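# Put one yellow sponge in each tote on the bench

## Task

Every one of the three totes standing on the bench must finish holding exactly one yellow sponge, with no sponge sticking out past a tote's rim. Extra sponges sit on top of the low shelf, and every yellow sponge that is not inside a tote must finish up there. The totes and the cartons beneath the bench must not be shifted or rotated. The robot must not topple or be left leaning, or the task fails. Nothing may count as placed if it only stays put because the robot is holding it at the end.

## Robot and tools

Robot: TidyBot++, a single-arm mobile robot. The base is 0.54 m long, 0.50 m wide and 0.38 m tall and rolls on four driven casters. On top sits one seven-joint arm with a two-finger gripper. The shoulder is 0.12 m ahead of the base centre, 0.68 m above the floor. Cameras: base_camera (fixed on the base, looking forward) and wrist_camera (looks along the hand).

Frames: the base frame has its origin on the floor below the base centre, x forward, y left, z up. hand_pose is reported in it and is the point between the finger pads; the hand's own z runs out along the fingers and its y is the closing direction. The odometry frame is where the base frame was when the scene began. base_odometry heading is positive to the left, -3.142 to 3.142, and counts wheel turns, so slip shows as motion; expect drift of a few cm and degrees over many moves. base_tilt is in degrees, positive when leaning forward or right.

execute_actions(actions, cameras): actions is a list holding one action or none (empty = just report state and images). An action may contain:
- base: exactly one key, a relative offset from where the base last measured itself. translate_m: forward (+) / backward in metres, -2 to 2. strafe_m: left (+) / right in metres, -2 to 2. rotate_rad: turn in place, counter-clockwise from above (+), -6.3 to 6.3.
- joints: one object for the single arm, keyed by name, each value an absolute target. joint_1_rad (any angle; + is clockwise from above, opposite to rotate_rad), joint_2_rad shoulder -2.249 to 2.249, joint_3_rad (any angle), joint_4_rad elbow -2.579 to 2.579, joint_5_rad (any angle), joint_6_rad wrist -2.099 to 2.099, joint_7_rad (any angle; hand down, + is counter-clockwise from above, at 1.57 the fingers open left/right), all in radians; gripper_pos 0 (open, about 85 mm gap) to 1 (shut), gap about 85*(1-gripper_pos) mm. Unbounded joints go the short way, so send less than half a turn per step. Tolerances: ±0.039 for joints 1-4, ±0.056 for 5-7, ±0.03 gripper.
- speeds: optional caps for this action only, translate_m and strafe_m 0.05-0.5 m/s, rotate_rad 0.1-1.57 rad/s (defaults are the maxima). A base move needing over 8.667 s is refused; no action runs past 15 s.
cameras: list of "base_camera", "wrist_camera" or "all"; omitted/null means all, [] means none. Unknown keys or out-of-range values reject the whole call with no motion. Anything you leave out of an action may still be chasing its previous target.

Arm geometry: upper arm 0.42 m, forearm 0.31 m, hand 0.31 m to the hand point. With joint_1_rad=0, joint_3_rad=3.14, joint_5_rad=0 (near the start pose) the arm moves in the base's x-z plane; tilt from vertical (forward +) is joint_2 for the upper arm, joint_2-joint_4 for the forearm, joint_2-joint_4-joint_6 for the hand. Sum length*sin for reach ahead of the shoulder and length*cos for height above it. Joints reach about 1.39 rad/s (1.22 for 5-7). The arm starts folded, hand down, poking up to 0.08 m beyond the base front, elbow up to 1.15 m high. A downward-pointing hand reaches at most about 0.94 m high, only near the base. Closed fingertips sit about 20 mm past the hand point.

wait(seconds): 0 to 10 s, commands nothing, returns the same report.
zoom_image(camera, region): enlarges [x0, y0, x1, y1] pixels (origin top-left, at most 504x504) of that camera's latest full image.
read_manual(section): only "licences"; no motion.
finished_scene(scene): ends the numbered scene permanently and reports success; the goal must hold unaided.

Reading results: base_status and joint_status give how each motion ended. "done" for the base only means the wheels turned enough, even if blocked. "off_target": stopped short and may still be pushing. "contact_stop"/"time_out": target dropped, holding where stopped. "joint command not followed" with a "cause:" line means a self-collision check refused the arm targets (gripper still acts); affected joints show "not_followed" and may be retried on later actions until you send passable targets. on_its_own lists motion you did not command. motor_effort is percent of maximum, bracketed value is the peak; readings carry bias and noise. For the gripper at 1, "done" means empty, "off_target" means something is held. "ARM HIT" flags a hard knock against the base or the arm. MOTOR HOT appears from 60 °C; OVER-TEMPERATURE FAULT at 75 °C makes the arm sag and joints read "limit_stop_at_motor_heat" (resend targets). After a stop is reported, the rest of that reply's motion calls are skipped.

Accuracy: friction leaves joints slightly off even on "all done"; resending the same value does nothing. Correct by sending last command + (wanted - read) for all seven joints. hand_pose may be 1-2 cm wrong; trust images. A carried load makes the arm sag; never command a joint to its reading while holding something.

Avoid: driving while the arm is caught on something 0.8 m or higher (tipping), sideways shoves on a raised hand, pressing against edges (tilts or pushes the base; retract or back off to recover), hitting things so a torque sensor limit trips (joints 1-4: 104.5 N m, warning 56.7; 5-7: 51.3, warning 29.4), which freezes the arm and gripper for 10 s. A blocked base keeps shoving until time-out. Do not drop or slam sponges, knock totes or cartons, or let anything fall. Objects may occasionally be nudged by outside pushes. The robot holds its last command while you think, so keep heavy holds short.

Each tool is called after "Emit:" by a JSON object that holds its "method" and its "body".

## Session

Emit:
{"method": "execute_actions", "body": {"actions": [{"joints":{"joint_2_rad":-0.2,"joint_4_rad":-1.2,"joint_6_rad":-1.0,"joint_1_rad":1.2}}]}}

Scene clock: 2.60 s.
base_odometry: x=+0.000 y=+0.000 heading=+0.000 (m, m, rad; odometry frame)
base_tilt: forward=-0.6 right=-0.2 (deg)
base_status: not commanded
joint_positions: joint_1_rad=+1.184 joint_2_rad=-0.225 joint_3_rad=+3.134 joint_4_rad=-1.208 joint_5_rad=-0.009 joint_6_rad=-0.969 joint_7_rad=+1.570 gripper_pos=+0.000
joint_status: all done
motor_effort: joint_1_rad=+0(1) joint_2_rad=-11(11) joint_3_rad=+0(2) joint_4_rad=+21(23) joint_5_rad=+1(2) joint_6_rad=+9(8) joint_7_rad=-1(1) (%)
hand_pose: x=+0.2981 y=-0.4201 z=+1.1504 quat_wxyz=(+0.308, +0.689, -0.460, +0.468) (m; base frame)
pictures: base_camera, wrist_camera
Images, in order (width x height): base_camera 644x364, wrist_camera 644x476.

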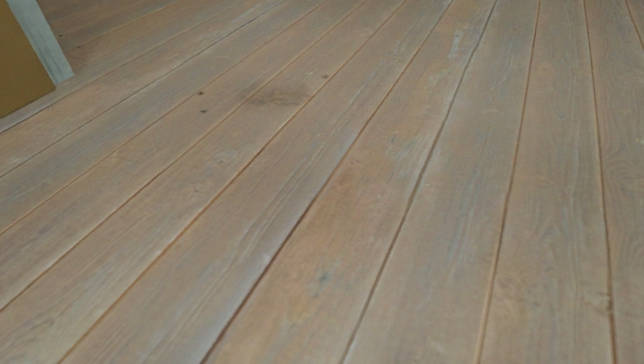

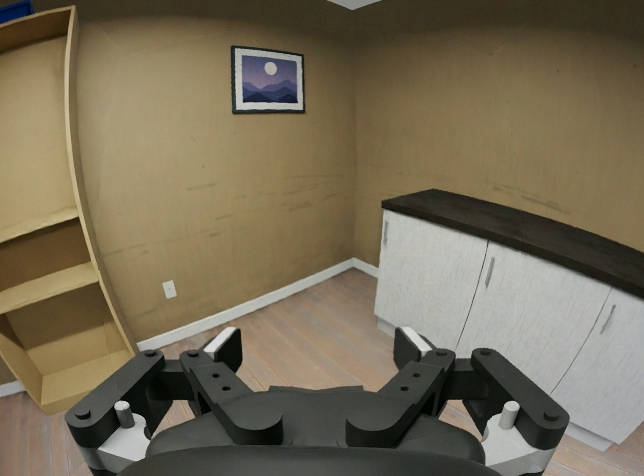

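Emit:
{"method": "execute_actions", "body": {"actions": [{"joints":{"joint_1_rad":-0.6}}], "cameras": ["wrist_camera"]}}

Emit:
{"method": "execute_actions", "body": {"actions": [{"joints":{"joint_1_rad":-2.3}}], "cameras": ["wrist_camera"]}}

Scene clock: 8.83 s.
base_odometry: x=+0.000 y=+0.000 heading=+0.000 (m, m, rad; odometry frame)
base_tilt: forward=-0.6 right=-0.2 (deg)
base_status: not commanded
joint_positions: joint_1_rad=-0.585 joint_2_rad=-0.217 joint_3_rad=+3.134 joint_4_rad=-1.208 joint_5_rad=-0.009 joint_6_rad=-0.969 joint_7_rad=+1.570 gripper_pos=+0.000
joint_status: all done
motor_effort: joint_1_rad=+0(1) joint_2_rad=-11(13) joint_3_rad=+0(1) joint_4_rad=+22(22) joint_5_rad=+1(1) joint_6_rad=+9(9) joint_7_rad=-1(1) (%)
hand_pose: x=+0.4985 y=+0.2603 z=+1.1469 quat_wxyz=(-0.166, +0.794, +0.242, +0.532) (m; base frame)
pictures: wrist_camera
Images, in order (width x height): wrist_camera 644x476.

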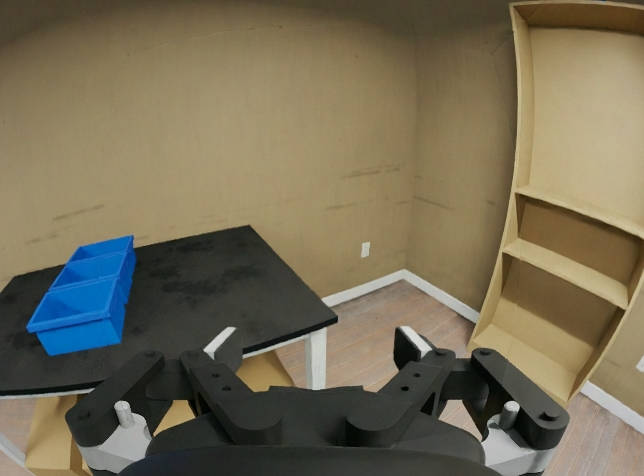

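Scene clock: 11.73 s.
base_odometry: x=+0.000 y=+0.000 heading=+0.000 (m, m, rad; odometry frame)
base_tilt: forward=-0.7 right=-0.1 (deg)
base_status: not commanded
joint_positions: joint_1_rad=-2.285 joint_2_rad=-0.217 joint_3_rad=+3.134 joint_4_rad=-1.208 joint_5_rad=-0.009 joint_6_rad=-0.969 joint_7_rad=+1.570 gripper_pos=+0.000
joint_status: all done
motor_effort: joint_1_rad=+0(2) joint_2_rad=-11(12) joint_3_rad=+1(2) joint_4_rad=+22(23) joint_5_rad=+1(1) joint_6_rad=+8(9) joint_7_rad=-1(1) (%)
hand_pose: x=-0.1881 y=+0.3428 z=+1.1469 quat_wxyz=(-0.509, +0.342, +0.756, +0.226) (m; base frame)
pictures: wrist_camera
Images, in order (width x height): wrist_camera 644x476.

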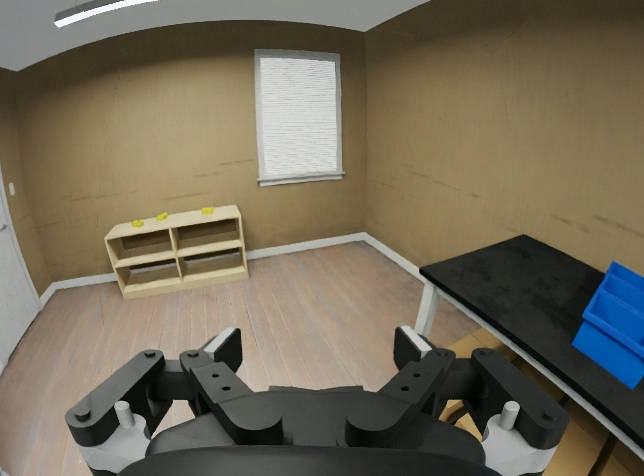

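Emit:
{"method": "execute_actions", "body": {"actions": [{"base":{"rotate_rad":1.2},"joints":{"joint_1_rad":0,"joint_2_rad":0.0,"joint_4_rad":-0.7,"joint_6_rad":-1.55}}]}}

Scene clock: 18.80 s.
base_odometry: x=+0.000 y=+0.000 heading=+1.199 (m, m, rad; odometry frame)
base_tilt: forward=-0.6 right=-0.2 (deg)
base_status: done
joint_positions: joint_1_rad=-0.015 joint_2_rad=-0.024 joint_3_rad=+3.134 joint_4_rad=-0.714 joint_5_rad=-0.009 joint_6_rad=-1.519 joint_7_rad=+1.570 gripper_pos=+0.000
joint_status: all done
motor_effort: joint_1_rad=+0(2) joint_2_rad=-14(16) joint_3_rad=+0(2) joint_4_rad=+18(22) joint_5_rad=+1(2) joint_6_rad=+8(8) joint_7_rad=-1(1) (%)
hand_pose: x=+0.5587 y=+0.0141 z=+1.1594 quat_wxyz=(-0.009, +0.893, +0.011, +0.449) (m; base frame)
pictures: base_camera, wrist_camera
Images, in order (width x height): base_camera 644x364, wrist_camera 644x476.

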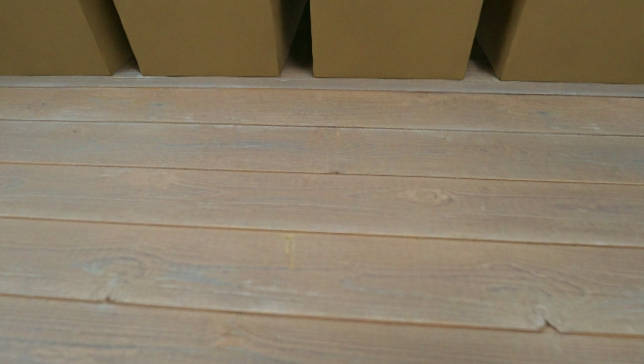

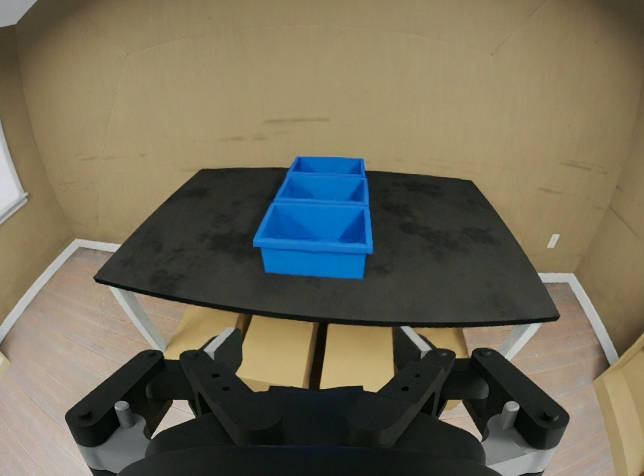

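Emit:
{"method": "execute_actions", "body": {"actions": [{"base":{"rotate_rad":-0.05},"joints":{"joint_2_rad":0.1,"joint_4_rad":-0.5,"joint_6_rad":-1.6}}], "cameras": []}}

Emit:
{"method": "execute_actions", "body": {"actions": [{"base":{"translate_m":0.3}}]}}

Scene clock: 28.93 s.
base_odometry: x=+0.000 y=+0.000 heading=+1.150 (m, m, rad; odometry frame)
base_tilt: forward=-0.6 right=-0.2 (deg)
base_status: done
joint_positions: joint_1_rad=-0.009 joint_2_rad=+0.081 joint_3_rad=+3.135 joint_4_rad=-0.512 joint_5_rad=-0.009 joint_6_rad=-1.569 joint_7_rad=+1.570 gripper_pos=+0.000
joint_status: all done
motor_effort: joint_1_rad=+0(1) joint_2_rad=-18(18) joint_3_rad=+0(2) joint_4_rad=+16(16) joint_5_rad=+2(0) joint_6_rad=+7(8) joint_7_rad=-1(1) (%)
hand_pose: x=+0.5869 y=+0.0110 z=+1.1885 quat_wxyz=(-0.008, +0.882, +0.008, +0.471) (m; base frame)
pictures: none
No camera images: the call's "cameras" was empty. Leave "cameras" out to get every camera's image.

Scene clock: 30.83 s.
base_odometry: x=+0.122 y=+0.274 heading=+1.151 (m, m, rad; odometry frame)
base_tilt: forward=-0.5 right=-0.2 (deg)
base_status: done
joint_positions: joint_1_rad=-0.009 joint_2_rad=+0.101 joint_3_rad=+3.135 joint_4_rad=-0.509 joint_5_rad=-0.009 joint_6_rad=-1.571 joint_7_rad=+1.570 gripper_pos=+0.000
joint_status: not commanded
motor_effort: joint_1_rad=+0(1) joint_2_rad=-18(22) joint_3_rad=+0(1) joint_4_rad=+16(18) joint_5_rad=+1(1) joint_6_rad=+8(9) joint_7_rad=-1(1) (%)
hand_pose: x=+0.5965 y=+0.0111 z=+1.1795 quat_wxyz=(-0.008, +0.887, +0.008, +0.462) (m; base frame)
pictures: base_camera, wrist_camera
Images, in order (width x height): base_camera 644x364, wrist_camera 644x476.

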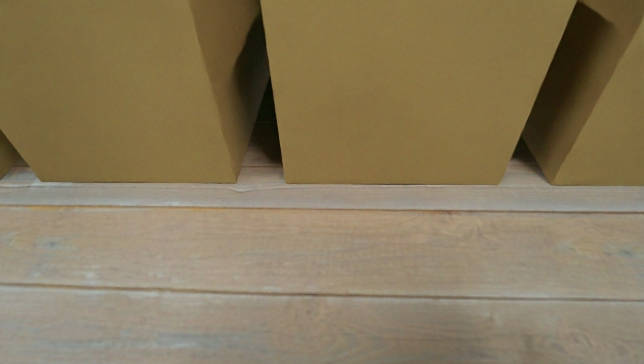

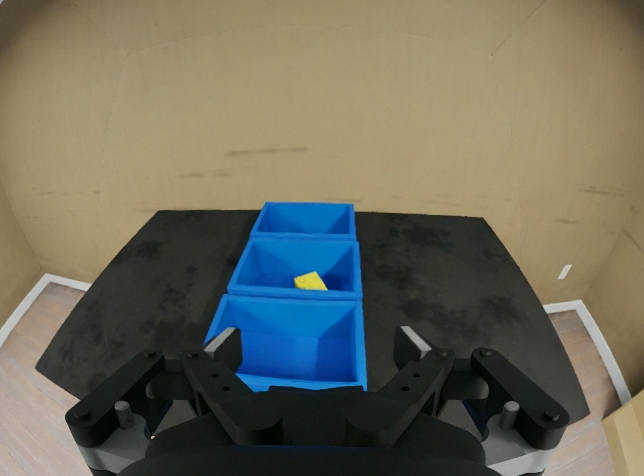

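Emit:
{"method": "execute_actions", "body": {"actions": [{"base":{"translate_m":-0.25},"joints":{"joint_2_rad":-0.2,"joint_4_rad":-1.2,"joint_6_rad":-1.3}}], "cameras": []}}

Emit:
{"method": "execute_actions", "body": {"actions": [{"base":{"rotate_rad":1.57}}], "cameras": []}}

Emit:
{"method": "execute_actions", "body": {"actions": [{"base":{"translate_m":1.0},"joints":{"joint_2_rad":0.0,"joint_4_rad":-1.3,"joint_6_rad":-1.5}}]}}

Scene clock: 37.77 s.
base_odometry: x=+0.020 y=+0.046 heading=+1.152 (m, m, rad; odometry frame)
base_tilt: forward=-0.7 right=-0.2 (deg)
base_status: done
joint_positions: joint_1_rad=-0.009 joint_2_rad=-0.189 joint_3_rad=+3.135 joint_4_rad=-1.190 joint_5_rad=-0.009 joint_6_rad=-1.331 joint_7_rad=+1.570 gripper_pos=+0.000
joint_status: all done
motor_effort: joint_1_rad=+1(2) joint_2_rad=-12(23) joint_3_rad=+0(1) joint_4_rad=+21(21) joint_5_rad=+1(2) joint_6_rad=+7(7) joint_7_rad=-1(1) (%)
hand_pose: x=+0.5298 y=+0.0106 z=+1.0496 quat_wxyz=(-0.007, +0.919, +0.007, +0.393) (m; base frame)
pictures: none
No camera images: the call's "cameras" was empty. Leave "cameras" out to get every camera's image.

Scene clock: 40.10 s.
base_odometry: x=+0.020 y=+0.046 heading=+2.721 (m, m, rad; odometry frame)
base_tilt: forward=-0.6 right=-0.3 (deg)
base_status: done
joint_positions: joint_1_rad=-0.008 joint_2_rad=-0.189 joint_3_rad=+3.133 joint_4_rad=-1.190 joint_5_rad=-0.009 joint_6_rad=-1.327 joint_7_rad=+1.570 gripper_pos=+0.000
joint_status: not commanded
motor_effort: joint_1_rad=+1(1) joint_2_rad=-11(14) joint_3_rad=+1(3) joint_4_rad=+21(21) joint_5_rad=+1(0) joint_6_rad=+6(7) joint_7_rad=-1(1) (%)
hand_pose: x=+0.5307 y=+0.0117 z=+1.0505 quat_wxyz=(-0.007, +0.918, +0.008, +0.395) (m; base frame)
pictures: none
No camera images: the call's "cameras" was empty. Leave "cameras" out to get every camera's image.

Scene clock: 43.47 s.
base_odometry: x=-0.893 y=+0.453 heading=+2.722 (m, m, rad; odometry frame)
base_tilt: forward=-0.6 right=-0.2 (deg)
base_status: done
joint_positions: joint_1_rad=-0.008 joint_2_rad=-0.003 joint_3_rad=+3.133 joint_4_rad=-1.299 joint_5_rad=-0.009 joint_6_rad=-1.474 joint_7_rad=+1.570 gripper_pos=+0.000
joint_status: all done
motor_effort: joint_1_rad=+0(0) joint_2_rad=-19(22) joint_3_rad=+0(2) joint_4_rad=+21(24) joint_5_rad=+1(1) joint_6_rad=+3(7) joint_7_rad=-1(1) (%)
hand_pose: x=+0.5330 y=+0.0113 z=+0.8982 quat_wxyz=(-0.006, +0.983, +0.008, +0.185) (m; base frame)
pictures: base_camera, wrist_camera
Images, in order (width x height): base_camera 644x364, wrist_camera 644x476.

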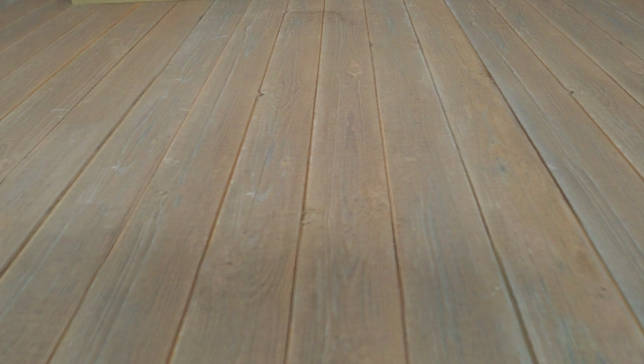

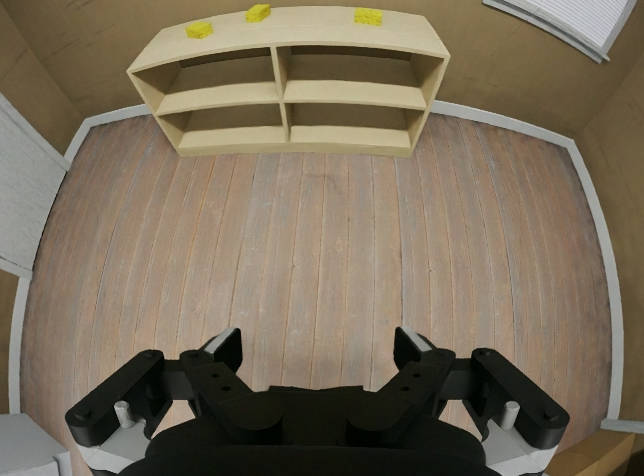

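Emit:
{"method": "execute_actions", "body": {"actions": [{"base":{"strafe_m":-0.15}}], "cameras": []}}

Emit:
{"method": "execute_actions", "body": {"actions": [{"base":{"translate_m":0.62},"joints":{"joint_2_rad":0.2,"joint_4_rad":-1.15,"joint_6_rad":-1.75}}]}}

Scene clock: 47.17 s.
base_odometry: x=-0.832 y=+0.590 heading=+2.722 (m, m, rad; odometry frame)
base_tilt: forward=-0.7 right=-0.2 (deg)
base_status: done
joint_positions: joint_1_rad=-0.005 joint_2_rad=-0.003 joint_3_rad=+3.134 joint_4_rad=-1.299 joint_5_rad=-0.009 joint_6_rad=-1.475 joint_7_rad=+1.570 gripper_pos=+0.000
joint_status: not commanded
motor_effort: joint_1_rad=+0(3) joint_2_rad=-17(19) joint_3_rad=+0(3) joint_4_rad=+21(21) joint_5_rad=+1(3) joint_6_rad=+3(4) joint_7_rad=-1(1) (%)
hand_pose: x=+0.5330 y=+0.0093 z=+0.8981 quat_wxyz=(-0.006, +0.983, +0.006, +0.185) (m; base frame)
pictures: none
No camera images: the call's "cameras" was empty. Leave "cameras" out to get every camera's image.

Scene clock: 49.77 s.
base_odometry: x=-1.398 y=+0.843 heading=+2.721 (m, m, rad; odometry frame)
base_tilt: forward=-0.5 right=-0.2 (deg)
base_status: done
joint_positions: joint_1_rad=-0.005 joint_2_rad=+0.190 joint_3_rad=+3.134 joint_4_rad=-1.161 joint_5_rad=-0.009 joint_6_rad=-1.723 joint_7_rad=+1.570 gripper_pos=+0.000
joint_status: all done
motor_effort: joint_1_rad=+0(1) joint_2_rad=-25(27) joint_3_rad=+0(1) joint_4_rad=+19(23) joint_5_rad=+1(1) joint_6_rad=+2(4) joint_7_rad=-1(1) (%)
hand_pose: x=+0.5261 y=+0.0089 z=+0.8528 quat_wxyz=(-0.005, +0.999, +0.006, +0.033) (m; base frame)
pictures: base_camera, wrist_camera
Images, in order (width x height): base_camera 644x364, wrist_camera 644x476.

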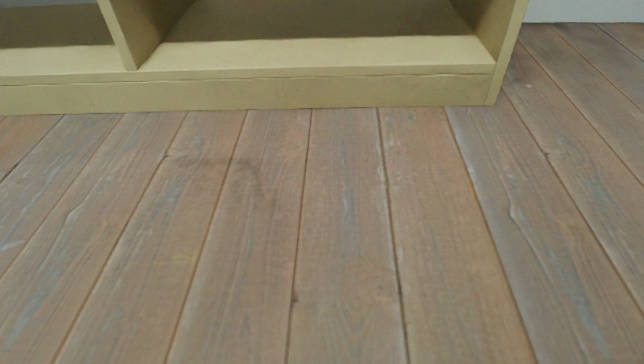

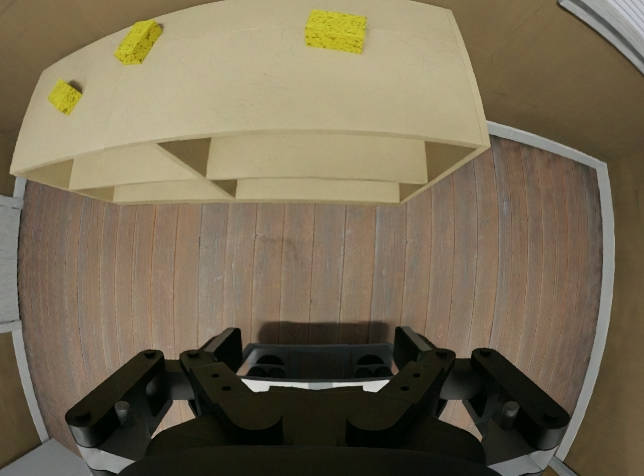

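Emit:
{"method": "execute_actions", "body": {"actions": [{"base":{"translate_m":0.27},"joints":{"joint_7_rad":-0.1}}], "cameras": []}}

Emit:
{"method": "execute_actions", "body": {"actions": [{"joints":{"joint_2_rad":0.805,"joint_4_rad":-0.55,"joint_6_rad":-1.8}}]}}

Scene clock: 54.70 s.
base_odometry: x=-1.645 y=+0.954 heading=+2.721 (m, m, rad; odometry frame)
base_tilt: forward=-0.6 right=-0.2 (deg)
base_status: done
joint_positions: joint_1_rad=-0.005 joint_2_rad=+0.198 joint_3_rad=+3.134 joint_4_rad=-1.160 joint_5_rad=-0.009 joint_6_rad=-1.724 joint_7_rad=-0.079 gripper_pos=+0.000
joint_status: all done
motor_effort: joint_1_rad=+0(1) joint_2_rad=-23(28) joint_3_rad=+0(1) joint_4_rad=+19(20) joint_5_rad=+1(1) joint_6_rad=+1(2) joint_7_rad=-1(1) (%)
hand_pose: x=+0.5275 y=+0.0089 z=+0.8500 quat_wxyz=(-0.025, +0.683, -0.729, +0.016) (m; base frame)
pictures: none
No camera images: the call's "cameras" was empty. Leave "cameras" out to get every camera's image.

Scene clock: 56.57 s.
base_odometry: x=-1.645 y=+0.954 heading=+2.721 (m, m, rad; odometry frame)
base_tilt: forward=-0.6 right=-0.2 (deg)
base_status: not commanded
joint_positions: joint_1_rad=-0.005 joint_2_rad=+0.800 joint_3_rad=+3.134 joint_4_rad=-0.564 joint_5_rad=-0.009 joint_6_rad=-1.769 joint_7_rad=-0.079 gripper_pos=+0.000
joint_status: all done
motor_effort: joint_1_rad=+1(0) joint_2_rad=-43(46) joint_3_rad=+0(0) joint_4_rad=+19(21) joint_5_rad=+1(2) joint_6_rad=+0(2) joint_7_rad=-1(1) (%)
hand_pose: x=+0.7310 y=+0.0102 z=+0.7284 quat_wxyz=(-0.008, +0.683, -0.730, -0.002) (m; base frame)
pictures: base_camera, wrist_camera
Images, in order (width x height): base_camera 644x364, wrist_camera 644x476.

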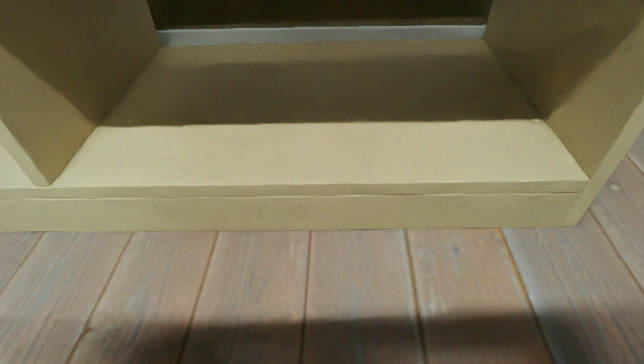

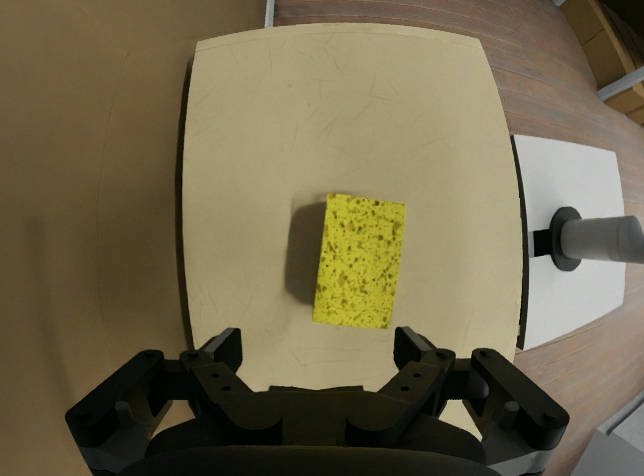

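Emit:
{"method": "execute_actions", "body": {"actions": [{"base":{"strafe_m":-0.04},"joints":{"joint_7_rad":-0.23}}], "cameras": []}}

Emit:
{"method": "execute_actions", "body": {"actions": [{"base":{"translate_m":-0.035},"joints":{"joint_2_rad":0.81,"joint_4_rad":-0.76,"joint_6_rad":-1.56}}], "cameras": ["wrist_camera"]}}

Scene clock: 65.07 s.
base_odometry: x=-1.629 y=+0.991 heading=+2.721 (m, m, rad; odometry frame)
base_tilt: forward=-0.6 right=-0.2 (deg)
base_status: done
joint_positions: joint_1_rad=+0.005 joint_2_rad=+0.800 joint_3_rad=+3.134 joint_4_rad=-0.563 joint_5_rad=-0.009 joint_6_rad=-1.770 joint_7_rad=-0.199 gripper_pos=+0.000
joint_status: all done
motor_effort: joint_1_rad=+0(5) joint_2_rad=-43(44) joint_3_rad=-1(1) joint_4_rad=+19(19) joint_5_rad=+1(2) joint_6_rad=+1(1) joint_7_rad=-1(1) (%)
hand_pose: x=+0.7309 y=+0.0037 z=+0.7287 quat_wxyz=(-0.008, +0.634, -0.773, -0.003) (m; base frame)
pictures: none
No camera images: the call's "cameras" was empty. Leave "cameras" out to get every camera's image.

Scene clock: 66.27 s.
base_odometry: x=-1.597 y=+0.976 heading=+2.721 (m, m, rad; odometry frame)
base_tilt: forward=-0.6 right=-0.1 (deg)
base_status: done
joint_positions: joint_1_rad=+0.005 joint_2_rad=+0.807 joint_3_rad=+3.134 joint_4_rad=-0.753 joint_5_rad=-0.009 joint_6_rad=-1.589 joint_7_rad=-0.199 gripper_pos=+0.000
joint_status: all done
motor_effort: joint_1_rad=+0(2) joint_2_rad=-43(47) joint_3_rad=+0(2) joint_4_rad=+19(21) joint_5_rad=+1(2) joint_6_rad=+0(1) joint_7_rad=-1(1) (%)
hand_pose: x=+0.7351 y=+0.0043 z=+0.6651 quat_wxyz=(-0.002, +0.633, -0.774, -0.008) (m; base frame)
pictures: wrist_camera
Images, in order (width x height): wrist_camera 644x476.

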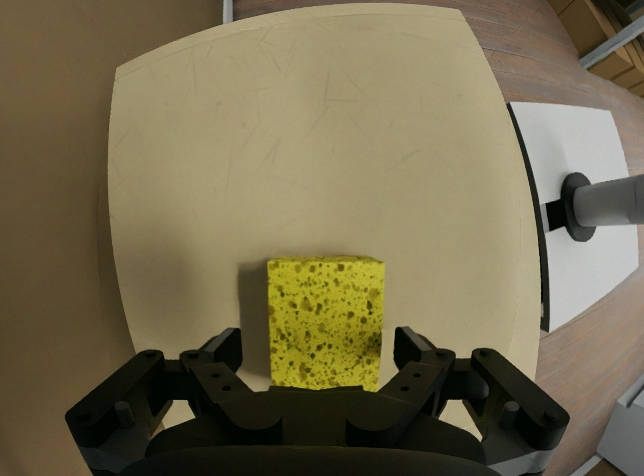

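Emit:
{"method": "execute_actions", "body": {"actions": [{"joints":{"joint_2_rad":0.82,"joint_4_rad":-0.89,"joint_6_rad":-1.42}}], "cameras": []}}

Emit:
{"method": "execute_actions", "body": {"actions": [{"joints":{"gripper_pos":1}}], "cameras": ["wrist_camera"]}}

Scene clock: 70.00 s.
base_odometry: x=-1.597 y=+0.976 heading=+2.721 (m, m, rad; odometry frame)
base_tilt: forward=-0.5 right=+0.0 (deg)
base_status: not commanded
joint_positions: joint_1_rad=+0.005 joint_2_rad=+0.811 joint_3_rad=+3.134 joint_4_rad=-0.883 joint_5_rad=-0.009 joint_6_rad=-1.449 joint_7_rad=-0.199 gripper_pos=+0.000
joint_status: all done
motor_effort: joint_1_rad=+0(0) joint_2_rad=-43(45) joint_3_rad=+0(0) joint_4_rad=+19(21) joint_5_rad=+2(1) joint_6_rad=+0(1) joint_7_rad=-1(1) (%)
hand_pose: x=+0.7355 y=+0.0045 z=+0.6220 quat_wxyz=(-0.004, +0.633, -0.774, -0.006) (m; base frame)
pictures: none
No camera images: the call's "cameras" was empty. Leave "cameras" out to get every camera's image.

Scene clock: 71.10 s.
base_odometry: x=-1.597 y=+0.976 heading=+2.721 (m, m, rad; odometry frame)
base_tilt: forward=-0.6 right=-0.2 (deg)
base_status: not commanded
joint_positions: joint_1_rad=+0.005 joint_2_rad=+0.798 joint_3_rad=+3.134 joint_4_rad=-0.881 joint_5_rad=-0.009 joint_6_rad=-1.447 joint_7_rad=-0.199 gripper_pos=+0.368
joint_status: gripper_pos off_target (ended at +0.368, target +1.000)
motor_effort: joint_1_rad=+0(0) joint_2_rad=-39(43) joint_3_rad=-1(1) joint_4_rad=+16(19) joint_5_rad=+2(2) joint_6_rad=+0(3) joint_7_rad=-1(1) (%)
hand_pose: x=+0.7375 y=+0.0045 z=+0.6304 quat_wxyz=(-0.010, +0.633, -0.774, -0.001) (m; base frame)
pictures: wrist_camera
Images, in order (width x height): wrist_camera 644x476.

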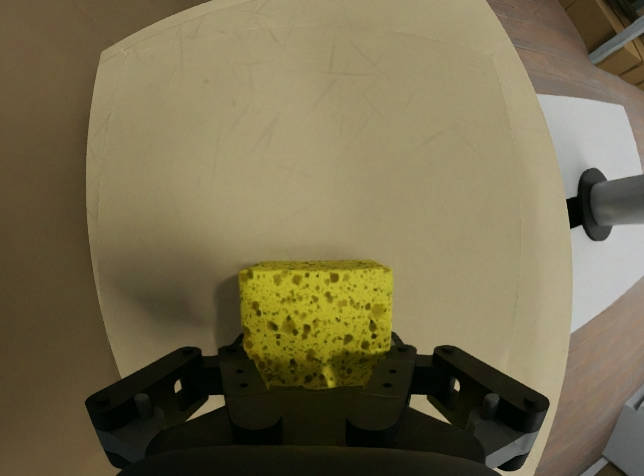

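Emit:
{"method": "execute_actions", "body": {"actions": [{"joints":{"joint_2_rad":0.5,"joint_4_rad":-0.6,"joint_6_rad":-1.7}}], "cameras": []}}

Emit:
{"method": "execute_actions", "body": {"actions": [{"base":{"translate_m":-1.8},"joints":{"joint_2_rad":0.1,"joint_4_rad":-0.8,"joint_6_rad":-1.2,"joint_7_rad":0.0}}], "cameras": []}}

Emit:
{"method": "execute_actions", "body": {"actions": [{"base":{"rotate_rad":-1.57}}], "cameras": []}}

Emit:
{"method": "execute_actions", "body": {"actions": [{"base":{"translate_m":0.22},"joints":{"joint_2_rad":0.3,"joint_4_rad":-0.6,"joint_6_rad":-1.1}}]}}

Scene clock: 80.47 s.
base_odometry: x=-1.597 y=+0.976 heading=+2.721 (m, m, rad; odometry frame)
base_tilt: forward=-0.6 right=-0.2 (deg)
base_status: not commanded
joint_positions: joint_1_rad=+0.005 joint_2_rad=+0.494 joint_3_rad=+3.134 joint_4_rad=-0.596 joint_5_rad=-0.009 joint_6_rad=-1.672 joint_7_rad=-0.199 gripper_pos=+0.368
joint_status: all done
motor_effort: joint_1_rad=+1(0) joint_2_rad=-35(50) joint_3_rad=+0(1) joint_4_rad=+19(23) joint_5_rad=+1(2) joint_6_rad=+4(4) joint_7_rad=-1(1) (%)
hand_pose: x=+0.7125 y=+0.0042 z=+0.9089 quat_wxyz=(-0.150, +0.623, -0.759, +0.115) (m; base frame)
pictures: none
No camera images: the call's "cameras" was empty. Leave "cameras" out to get every camera's image.

Scene clock: 85.43 s.
base_odometry: x=+0.047 y=+0.242 heading=+2.721 (m, m, rad; odometry frame)
base_tilt: forward=-0.6 right=-0.1 (deg)
base_status: done
joint_positions: joint_1_rad=+0.005 joint_2_rad=+0.095 joint_3_rad=+3.134 joint_4_rad=-0.790 joint_5_rad=-0.009 joint_6_rad=-1.228 joint_7_rad=-0.045 gripper_pos=+0.368
joint_status: all done
motor_effort: joint_1_rad=+0(1) joint_2_rad=-20(41) joint_3_rad=+0(1) joint_4_rad=+21(22) joint_5_rad=+1(2) joint_6_rad=+8(8) joint_7_rad=-1(1) (%)
hand_pose: x=+0.6685 y=+0.0049 z=+1.1397 quat_wxyz=(-0.360, +0.603, -0.628, +0.336) (m; base frame)
pictures: none
No camera images: the call's "cameras" was empty. Leave "cameras" out to get every camera's image.

Scene clock: 87.77 s.
base_odometry: x=+0.047 y=+0.242 heading=+1.153 (m, m, rad; odometry frame)
base_tilt: forward=-0.6 right=-0.1 (deg)
base_status: done
joint_positions: joint_1_rad=+0.006 joint_2_rad=+0.100 joint_3_rad=+3.139 joint_4_rad=-0.791 joint_5_rad=-0.009 joint_6_rad=-1.227 joint_7_rad=-0.045 gripper_pos=+0.368
joint_status: not commanded
motor_effort: joint_1_rad=+1(3) joint_2_rad=-22(26) joint_3_rad=+1(3) joint_4_rad=+20(22) joint_5_rad=+2(2) joint_6_rad=+7(7) joint_7_rad=-1(1) (%)
hand_pose: x=+0.6713 y=+0.0020 z=+1.1358 quat_wxyz=(-0.356, +0.602, -0.631, +0.335) (m; base frame)
pictures: none
No camera images: the call's "cameras" was empty. Leave "cameras" out to get every camera's image.

Scene clock: 89.47 s.
base_odometry: x=+0.137 y=+0.444 heading=+1.152 (m, m, rad; odometry frame)
base_tilt: forward=-0.6 right=-0.2 (deg)
base_status: done
joint_positions: joint_1_rad=+0.006 joint_2_rad=+0.315 joint_3_rad=+3.139 joint_4_rad=-0.611 joint_5_rad=-0.009 joint_6_rad=-1.127 joint_7_rad=-0.045 gripper_pos=+0.368
joint_status: all done
motor_effort: joint_1_rad=+1(1) joint_2_rad=-29(36) joint_3_rad=+0(1) joint_4_rad=+21(23) joint_5_rad=+2(2) joint_6_rad=+9(8) joint_7_rad=-1(1) (%)
hand_pose: x=+0.7765 y=+0.0012 z=+1.1264 quat_wxyz=(-0.377, +0.590, -0.619, +0.355) (m; base frame)
pictures: base_camera, wrist_camera
Images, in order (width x height): base_camera 644x364, wrist_camera 644x476.

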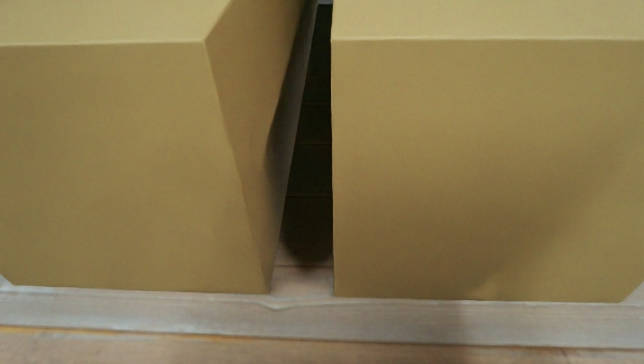

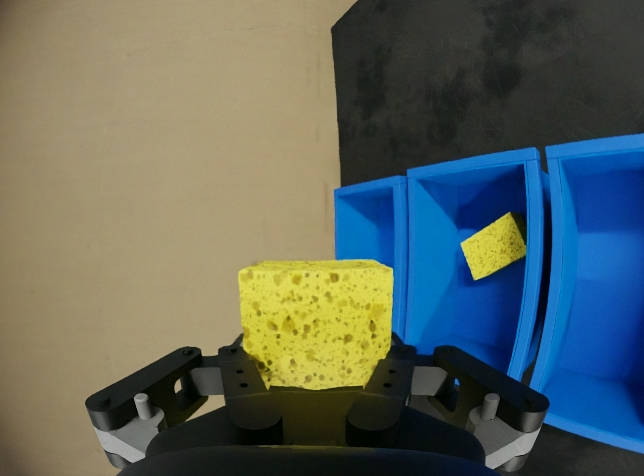

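Emit:
{"method": "execute_actions", "body": {"actions": [{"base":{"translate_m":0.09},"joints":{"joint_2_rad":0.55,"joint_4_rad":-0.6,"joint_6_rad":-0.55}}], "cameras": []}}

Emit:
{"method": "execute_actions", "body": {"actions": [{"joints":{"joint_2_rad":0.72,"joint_4_rad":-0.65,"joint_6_rad":-0.5}}]}}

Scene clock: 95.90 s.
base_odometry: x=+0.173 y=+0.526 heading=+1.151 (m, m, rad; odometry frame)
base_tilt: forward=-0.6 right=-0.2 (deg)
base_status: done
joint_positions: joint_1_rad=+0.006 joint_2_rad=+0.559 joint_3_rad=+3.139 joint_4_rad=-0.607 joint_5_rad=-0.009 joint_6_rad=-0.581 joint_7_rad=-0.045 gripper_pos=+0.368
joint_status: all done
motor_effort: joint_1_rad=+0(2) joint_2_rad=-41(48) joint_3_rad=+0(1) joint_4_rad=+24(29) joint_5_rad=+1(2) joint_6_rad=+9(10) joint_7_rad=-1(1) (%)
hand_pose: x=+0.9377 y=-0.0009 z=+1.1075 quat_wxyz=(-0.467, +0.527, -0.556, +0.441) (m; base frame)
pictures: none
No camera images: the call's "cameras" was empty. Leave "cameras" out to get every camera's image.

Scene clock: 97.40 s.
base_odometry: x=+0.173 y=+0.526 heading=+1.151 (m, m, rad; odometry frame)
base_tilt: forward=-0.6 right=-0.2 (deg)
base_status: not commanded
joint_positions: joint_1_rad=+0.006 joint_2_rad=+0.728 joint_3_rad=+3.139 joint_4_rad=-0.653 joint_5_rad=-0.009 joint_6_rad=-0.531 joint_7_rad=-0.045 gripper_pos=+0.368
joint_status: all done
motor_effort: joint_1_rad=+0(0) joint_2_rad=-46(52) joint_3_rad=+0(0) joint_4_rad=+24(28) joint_5_rad=+2(2) joint_6_rad=+9(10) joint_7_rad=-1(1) (%)
hand_pose: x=+1.0011 y=-0.0014 z=+0.9506 quat_wxyz=(-0.419, +0.562, -0.593, +0.396) (m; base frame)
pictures: base_camera, wrist_camera
Images, in order (width x height): base_camera 644x364, wrist_camera 644x476.

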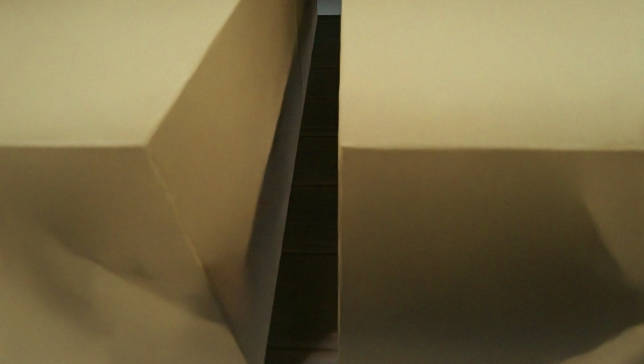

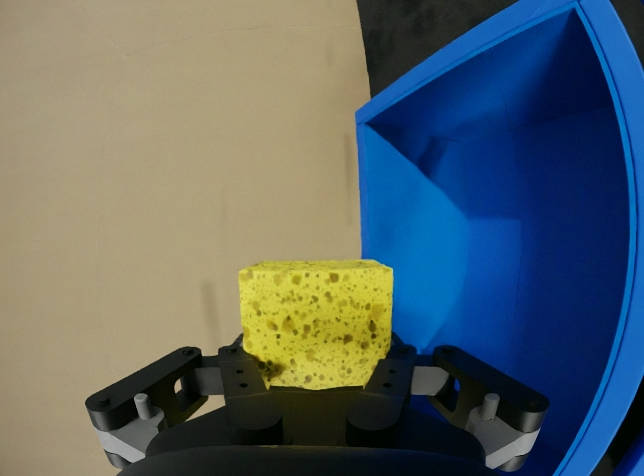

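Emit:
{"method": "execute_actions", "body": {"actions": [{"joints":{"joint_6_rad":-0.68}}], "cameras": ["wrist_camera"]}}

Scene clock: 100.70 s.
base_odometry: x=+0.173 y=+0.526 heading=+1.151 (m, m, rad; odometry frame)
base_tilt: forward=-0.6 right=-0.1 (deg)
base_status: not commanded
joint_positions: joint_1_rad=+0.006 joint_2_rad=+0.728 joint_3_rad=+3.139 joint_4_rad=-0.653 joint_5_rad=-0.009 joint_6_rad=-0.664 joint_7_rad=-0.045 gripper_pos=+0.368
joint_status: all done
motor_effort: joint_1_rad=+1(0) joint_2_rad=-47(49) joint_3_rad=+0(0) joint_4_rad=+25(27) joint_5_rad=+1(2) joint_6_rad=+9(9) joint_7_rad=-1(1) (%)
hand_pose: x=+0.9845 y=-0.0009 z=+0.9132 quat_wxyz=(-0.380, +0.587, -0.620, +0.357) (m; base frame)
pictures: wrist_camera
Images, in order (width x height): wrist_camera 644x476.

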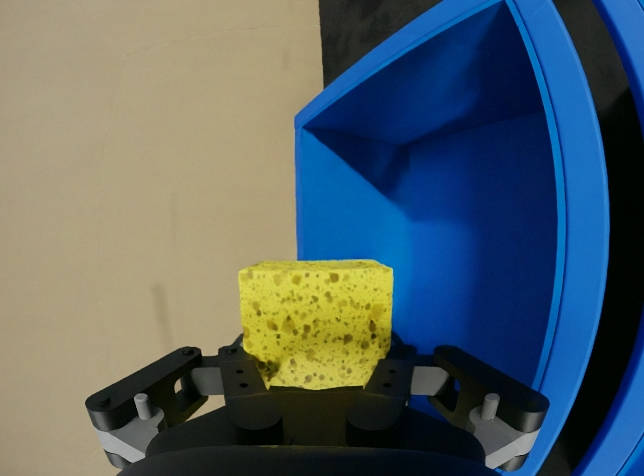

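Emit:
{"method": "execute_actions", "body": {"actions": [{"joints":{"gripper_pos":0}}], "cameras": []}}

Emit:
{"method": "execute_actions", "body": {"actions": [{"joints":{"joint_2_rad":0.55,"joint_4_rad":-0.6,"joint_6_rad":-0.6}}], "cameras": []}}

Emit:
{"method": "execute_actions", "body": {"actions": [{"joints":{"joint_2_rad":0.15,"joint_4_rad":-0.7,"joint_6_rad":-1.6,"joint_7_rad":1.57}}], "cameras": ["wrist_camera"]}}

Scene clock: 104.60 s.
base_odometry: x=+0.173 y=+0.526 heading=+1.151 (m, m, rad; odometry frame)
base_tilt: forward=-0.6 right=-0.2 (deg)
base_status: not commanded
joint_positions: joint_1_rad=+0.006 joint_2_rad=+0.728 joint_3_rad=+3.139 joint_4_rad=-0.652 joint_5_rad=-0.009 joint_6_rad=-0.664 joint_7_rad=-0.045 gripper_pos=+0.000
joint_status: all done
motor_effort: joint_1_rad=+1(0) joint_2_rad=-45(46) joint_3_rad=+0(0) joint_4_rad=+23(24) joint_5_rad=+1(1) joint_6_rad=+7(8) joint_7_rad=-1(1) (%)
hand_pose: x=+0.9847 y=-0.0009 z=+0.9143 quat_wxyz=(-0.380, +0.587, -0.619, +0.358) (m; base frame)
pictures: none
No camera images: the call's "cameras" was empty. Leave "cameras" out to get every camera's image.

Scene clock: 106.13 s.
base_odometry: x=+0.173 y=+0.526 heading=+1.151 (m, m, rad; odometry frame)
base_tilt: forward=-0.5 right=-0.2 (deg)
base_status: not commanded
joint_positions: joint_1_rad=+0.006 joint_2_rad=+0.542 joint_3_rad=+3.139 joint_4_rad=-0.596 joint_5_rad=-0.009 joint_6_rad=-0.623 joint_7_rad=-0.045 gripper_pos=+0.000
joint_status: all done
motor_effort: joint_1_rad=+0(0) joint_2_rad=-40(50) joint_3_rad=-1(0) joint_4_rad=+23(27) joint_5_rad=+2(2) joint_6_rad=+8(10) joint_7_rad=-1(1) (%)
hand_pose: x=+0.9273 y=-0.0007 z=+1.1147 quat_wxyz=(-0.463, +0.531, -0.560, +0.437) (m; base frame)
pictures: none
No camera images: the call's "cameras" was empty. Leave "cameras" out to get every camera's image.

Scene clock: 108.30 s.
base_odometry: x=+0.173 y=+0.526 heading=+1.151 (m, m, rad; odometry frame)
base_tilt: forward=-0.7 right=-0.2 (deg)
base_status: not commanded
joint_positions: joint_1_rad=+0.006 joint_2_rad=+0.155 joint_3_rad=+3.139 joint_4_rad=-0.687 joint_5_rad=-0.009 joint_6_rad=-1.578 joint_7_rad=+1.539 gripper_pos=+0.000
joint_status: all done
motor_effort: joint_1_rad=+0(0) joint_2_rad=-21(41) joint_3_rad=+0(0) joint_4_rad=+19(24) joint_5_rad=+1(2) joint_6_rad=+6(10) joint_7_rad=-1(0) (%)
hand_pose: x=+0.6241 y=+0.0023 z=+1.0731 quat_wxyz=(-0.009, +0.936, -0.015, +0.353) (m; base frame)
pictures: wrist_camera
Images, in order (width x height): wrist_camera 644x476.

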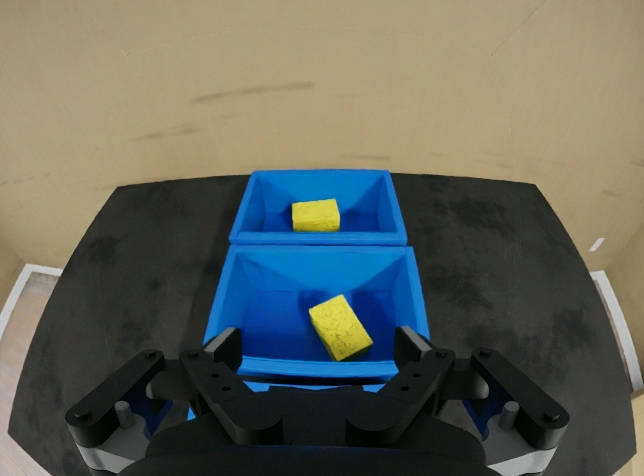

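Emit:
{"method": "execute_actions", "body": {"actions": [{"base":{"translate_m":-0.4},"joints":{"joint_2_rad":0.0,"joint_4_rad":-1.2,"joint_6_rad":-1.6}}], "cameras": []}}

Emit:
{"method": "execute_actions", "body": {"actions": [{"base":{"rotate_rad":1.57}}], "cameras": []}}

Emit:
{"method": "execute_actions", "body": {"actions": [{"base":{"strafe_m":0.27}}], "cameras": []}}

Emit:
{"method": "execute_actions", "body": {"actions": [{"base":{"translate_m":1.72},"joints":{"joint_2_rad":0.2,"joint_4_rad":-1.15,"joint_6_rad":-1.75}}]}}

Scene clock: 118.80 s.
base_odometry: x=+0.010 y=+0.161 heading=+1.150 (m, m, rad; odometry frame)
base_tilt: forward=-0.7 right=-0.2 (deg)
base_status: done
joint_positions: joint_1_rad=+0.006 joint_2_rad=+0.005 joint_3_rad=+3.138 joint_4_rad=-1.190 joint_5_rad=-0.009 joint_6_rad=-1.578 joint_7_rad=+1.539 gripper_pos=+0.000
joint_status: all done
motor_effort: joint_1_rad=+1(3) joint_2_rad=-17(28) joint_3_rad=+0(2) joint_4_rad=+19(22) joint_5_rad=+1(2) joint_6_rad=+5(5) joint_7_rad=-1(1) (%)
hand_pose: x=+0.5257 y=+0.0030 z=+0.9275 quat_wxyz=(-0.007, +0.983, -0.016, +0.183) (m; base frame)
pictures: none
No camera images: the call's "cameras" was empty. Leave "cameras" out to get every camera's image.

Scene clock: 121.13 s.
base_odometry: x=+0.010 y=+0.161 heading=+2.719 (m, m, rad; odometry frame)
base_tilt: forward=-0.5 right=-0.2 (deg)
base_status: done
joint_positions: joint_1_rad=+0.002 joint_2_rad=+0.005 joint_3_rad=+3.134 joint_4_rad=-1.190 joint_5_rad=-0.009 joint_6_rad=-1.578 joint_7_rad=+1.539 gripper_pos=+0.000
joint_status: not commanded
motor_effort: joint_1_rad=+1(2) joint_2_rad=-18(21) joint_3_rad=+0(3) joint_4_rad=+21(21) joint_5_rad=+1(0) joint_6_rad=+4(4) joint_7_rad=-1(1) (%)
hand_pose: x=+0.5256 y=+0.0067 z=+0.9275 quat_wxyz=(-0.008, +0.983, -0.012, +0.183) (m; base frame)
pictures: none
No camera images: the call's "cameras" was empty. Leave "cameras" out to get every camera's image.

Scene clock: 122.97 s.
base_odometry: x=-0.101 y=-0.086 heading=+2.720 (m, m, rad; odometry frame)
base_tilt: forward=-0.6 right=-0.1 (deg)
base_status: done
joint_positions: joint_1_rad=+0.001 joint_2_rad=+0.005 joint_3_rad=+3.133 joint_4_rad=-1.190 joint_5_rad=-0.009 joint_6_rad=-1.578 joint_7_rad=+1.539 gripper_pos=+0.000
joint_status: not commanded
motor_effort: joint_1_rad=+1(3) joint_2_rad=-18(19) joint_3_rad=+0(3) joint_4_rad=+19(20) joint_5_rad=+2(3) joint_6_rad=+3(4) joint_7_rad=-1(1) (%)
hand_pose: x=+0.5255 y=+0.0073 z=+0.9275 quat_wxyz=(-0.008, +0.983, -0.011, +0.183) (m; base frame)
pictures: none
No camera images: the call's "cameras" was empty. Leave "cameras" out to get every camera's image.

Scene clock: 127.77 s.
base_odometry: x=-1.671 y=+0.617 heading=+2.720 (m, m, rad; odometry frame)
base_tilt: forward=-0.6 right=-0.2 (deg)
base_status: done
joint_positions: joint_1_rad=+0.001 joint_2_rad=+0.193 joint_3_rad=+3.133 joint_4_rad=-1.161 joint_5_rad=-0.009 joint_6_rad=-1.722 joint_7_rad=+1.539 gripper_pos=+0.000
joint_status: all done
motor_effort: joint_1_rad=+1(0) joint_2_rad=-25(27) joint_3_rad=+0(1) joint_4_rad=+19(22) joint_5_rad=+1(1) joint_6_rad=+1(4) joint_7_rad=-1(1) (%)
hand_pose: x=+0.5270 y=+0.0069 z=+0.8520 quat_wxyz=(-0.006, +0.999, -0.011, +0.033) (m; base frame)
pictures: base_camera, wrist_camera
Images, in order (width x height): base_camera 644x364, wrist_camera 644x476.

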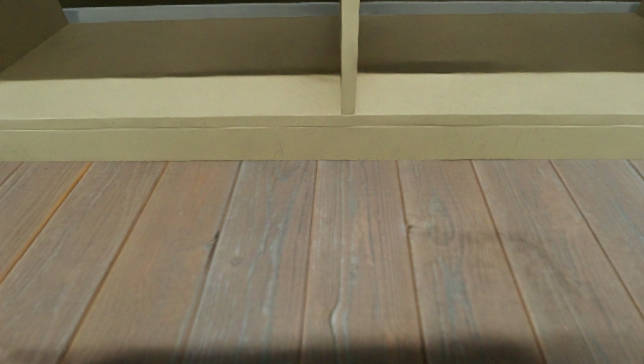

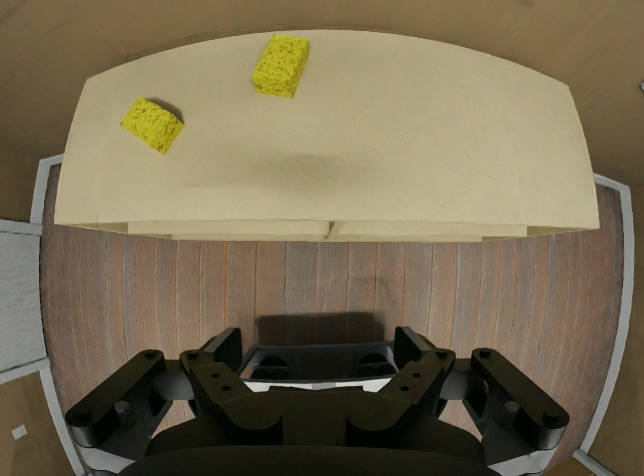

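Emit:
{"method": "execute_actions", "body": {"actions": [{"base":{"strafe_m":0.07},"joints":{"joint_7_rad":1.2}}], "cameras": []}}

Emit:
{"method": "execute_actions", "body": {"actions": [{"base":{"translate_m":0.14},"joints":{"joint_2_rad":0.805,"joint_4_rad":-0.55,"joint_6_rad":-1.8}}]}}

Scene clock: 131.97 s.
base_odometry: x=-1.700 y=+0.553 heading=+2.720 (m, m, rad; odometry frame)
base_tilt: forward=-0.6 right=-0.2 (deg)
base_status: done
joint_positions: joint_1_rad=-0.002 joint_2_rad=+0.193 joint_3_rad=+3.133 joint_4_rad=-1.160 joint_5_rad=-0.009 joint_6_rad=-1.722 joint_7_rad=+1.221 gripper_pos=+0.000
joint_status: all done
motor_effort: joint_1_rad=+1(3) joint_2_rad=-24(25) joint_3_rad=+1(3) joint_4_rad=+20(20) joint_5_rad=+2(0) joint_6_rad=+1(2) joint_7_rad=-1(1) (%)
hand_pose: x=+0.5270 y=+0.0080 z=+0.8521 quat_wxyz=(-0.011, +0.985, -0.168, +0.032) (m; base frame)
pictures: none
No camera images: the call's "cameras" was empty. Leave "cameras" out to get every camera's image.

Scene clock: 133.83 s.
base_odometry: x=-1.828 y=+0.610 heading=+2.720 (m, m, rad; odometry frame)
base_tilt: forward=-0.6 right=-0.2 (deg)
base_status: done
joint_positions: joint_1_rad=-0.002 joint_2_rad=+0.794 joint_3_rad=+3.133 joint_4_rad=-0.563 joint_5_rad=-0.009 joint_6_rad=-1.769 joint_7_rad=+1.221 gripper_pos=+0.000
joint_status: all done
motor_effort: joint_1_rad=+0(1) joint_2_rad=-43(46) joint_3_rad=+0(1) joint_4_rad=+19(21) joint_5_rad=+2(1) joint_6_rad=+1(2) joint_7_rad=-1(1) (%)
hand_pose: x=+0.7310 y=+0.0085 z=+0.7320 quat_wxyz=(-0.009, +0.985, -0.169, +0.006) (m; base frame)
pictures: base_camera, wrist_camera
Images, in order (width x height): base_camera 644x364, wrist_camera 644x476.

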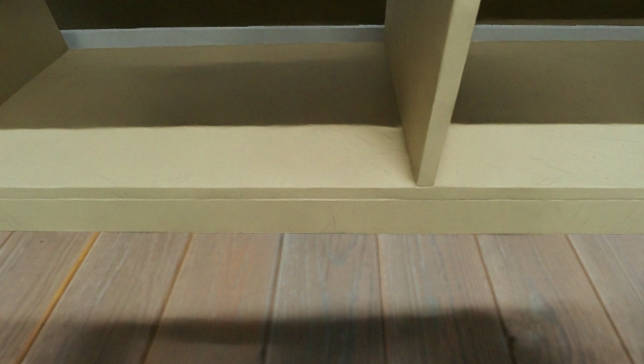

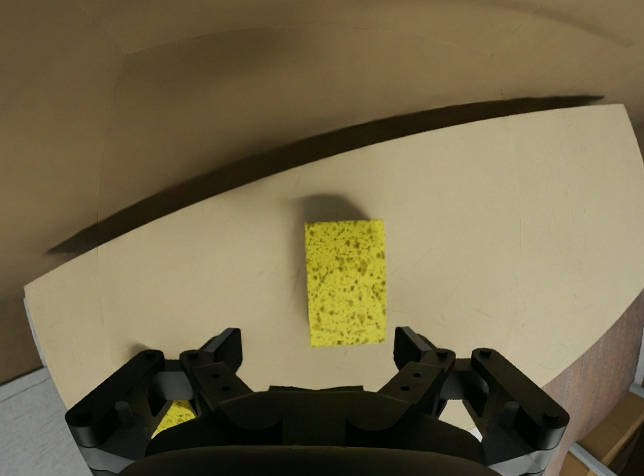

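Emit:
{"method": "execute_actions", "body": {"actions": [{"base":{"strafe_m":-0.026}}], "cameras": []}}

Emit:
{"method": "execute_actions", "body": {"actions": [{"base":{"translate_m":0.01},"joints":{"joint_2_rad":0.81,"joint_4_rad":-0.76,"joint_6_rad":-1.56}}], "cameras": ["wrist_camera"]}}

Scene clock: 137.40 s.
base_odometry: x=-1.817 y=+0.634 heading=+2.721 (m, m, rad; odometry frame)
base_tilt: forward=-0.6 right=-0.1 (deg)
base_status: done
joint_positions: joint_1_rad=+0.005 joint_2_rad=+0.794 joint_3_rad=+3.133 joint_4_rad=-0.563 joint_5_rad=-0.009 joint_6_rad=-1.770 joint_7_rad=+1.221 gripper_pos=+0.000
joint_status: not commanded
motor_effort: joint_1_rad=+0(5) joint_2_rad=-43(44) joint_3_rad=-1(2) joint_4_rad=+19(20) joint_5_rad=+1(2) joint_6_rad=+1(1) joint_7_rad=-1(1) (%)
hand_pose: x=+0.7308 y=+0.0044 z=+0.7321 quat_wxyz=(-0.009, +0.985, -0.173, +0.006) (m; base frame)
pictures: none
No camera images: the call's "cameras" was empty. Leave "cameras" out to get every camera's image.

Scene clock: 138.60 s.
base_odometry: x=-1.826 y=+0.639 heading=+2.720 (m, m, rad; odometry frame)
base_tilt: forward=-0.6 right=-0.2 (deg)
base_status: done
joint_positions: joint_1_rad=+0.005 joint_2_rad=+0.801 joint_3_rad=+3.133 joint_4_rad=-0.753 joint_5_rad=-0.009 joint_6_rad=-1.589 joint_7_rad=+1.221 gripper_pos=+0.000
joint_status: all done
motor_effort: joint_1_rad=+0(4) joint_2_rad=-43(46) joint_3_rad=+0(2) joint_4_rad=+19(20) joint_5_rad=+1(2) joint_6_rad=+0(0) joint_7_rad=-1(1) (%)
hand_pose: x=+0.7351 y=+0.0048 z=+0.6689 quat_wxyz=(-0.007, +0.985, -0.174, -0.002) (m; base frame)
pictures: wrist_camera
Images, in order (width x height): wrist_camera 644x476.

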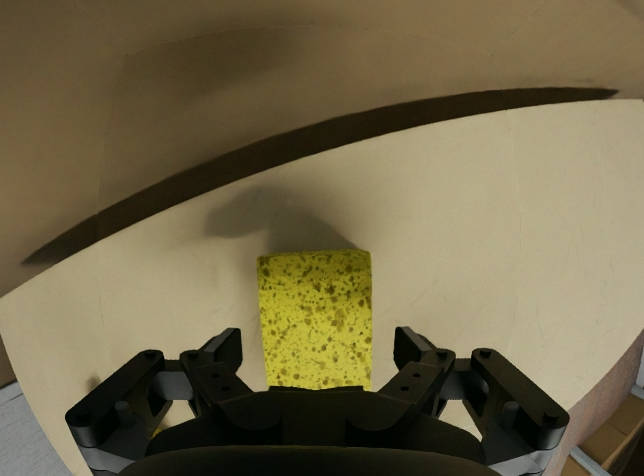

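Emit:
{"method": "execute_actions", "body": {"actions": [{"joints":{"joint_2_rad":0.825,"joint_4_rad":-0.89,"joint_6_rad":-1.42}}], "cameras": []}}

Emit:
{"method": "execute_actions", "body": {"actions": [{"joints":{"gripper_pos":1}}], "cameras": ["wrist_camera"]}}

Scene clock: 141.77 s.
base_odometry: x=-1.826 y=+0.639 heading=+2.720 (m, m, rad; odometry frame)
base_tilt: forward=-0.6 right=-0.3 (deg)
base_status: not commanded
joint_positions: joint_1_rad=+0.005 joint_2_rad=+0.812 joint_3_rad=+3.133 joint_4_rad=-0.882 joint_5_rad=-0.009 joint_6_rad=-1.449 joint_7_rad=+1.221 gripper_pos=+0.000
joint_status: all done
motor_effort: joint_1_rad=+0(0) joint_2_rad=-42(46) joint_3_rad=+0(1) joint_4_rad=+19(20) joint_5_rad=+2(1) joint_6_rad=-1(1) joint_7_rad=-1(1) (%)
hand_pose: x=+0.7357 y=+0.0050 z=+0.6214 quat_wxyz=(-0.007, +0.985, -0.174, -0.002) (m; base frame)
pictures: none
No camera images: the call's "cameras" was empty. Leave "cameras" out to get every camera's image.

Scene clock: 142.87 s.
base_odometry: x=-1.826 y=+0.639 heading=+2.720 (m, m, rad; odometry frame)
base_tilt: forward=-0.6 right=-0.2 (deg)
base_status: not commanded
joint_positions: joint_1_rad=+0.005 joint_2_rad=+0.799 joint_3_rad=+3.136 joint_4_rad=-0.878 joint_5_rad=-0.009 joint_6_rad=-1.449 joint_7_rad=+1.221 gripper_pos=+0.388
joint_status: gripper_pos off_target (ended at +0.388, target +1.000)
motor_effort: joint_1_rad=+1(2) joint_2_rad=-38(41) joint_3_rad=-1(3) joint_4_rad=+17(19) joint_5_rad=+1(4) joint_6_rad=+2(2) joint_7_rad=-1(1) (%)
hand_pose: x=+0.7379 y=+0.0038 z=+0.6305 quat_wxyz=(-0.008, +0.985, -0.175, +0.006) (m; base frame)
pictures: wrist_camera
Images, in order (width x height): wrist_camera 644x476.

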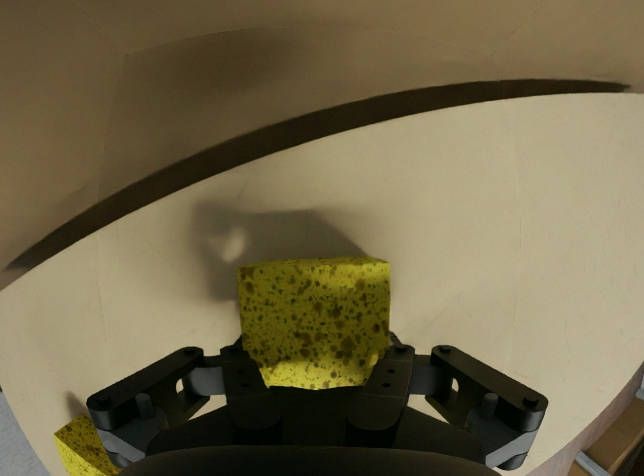

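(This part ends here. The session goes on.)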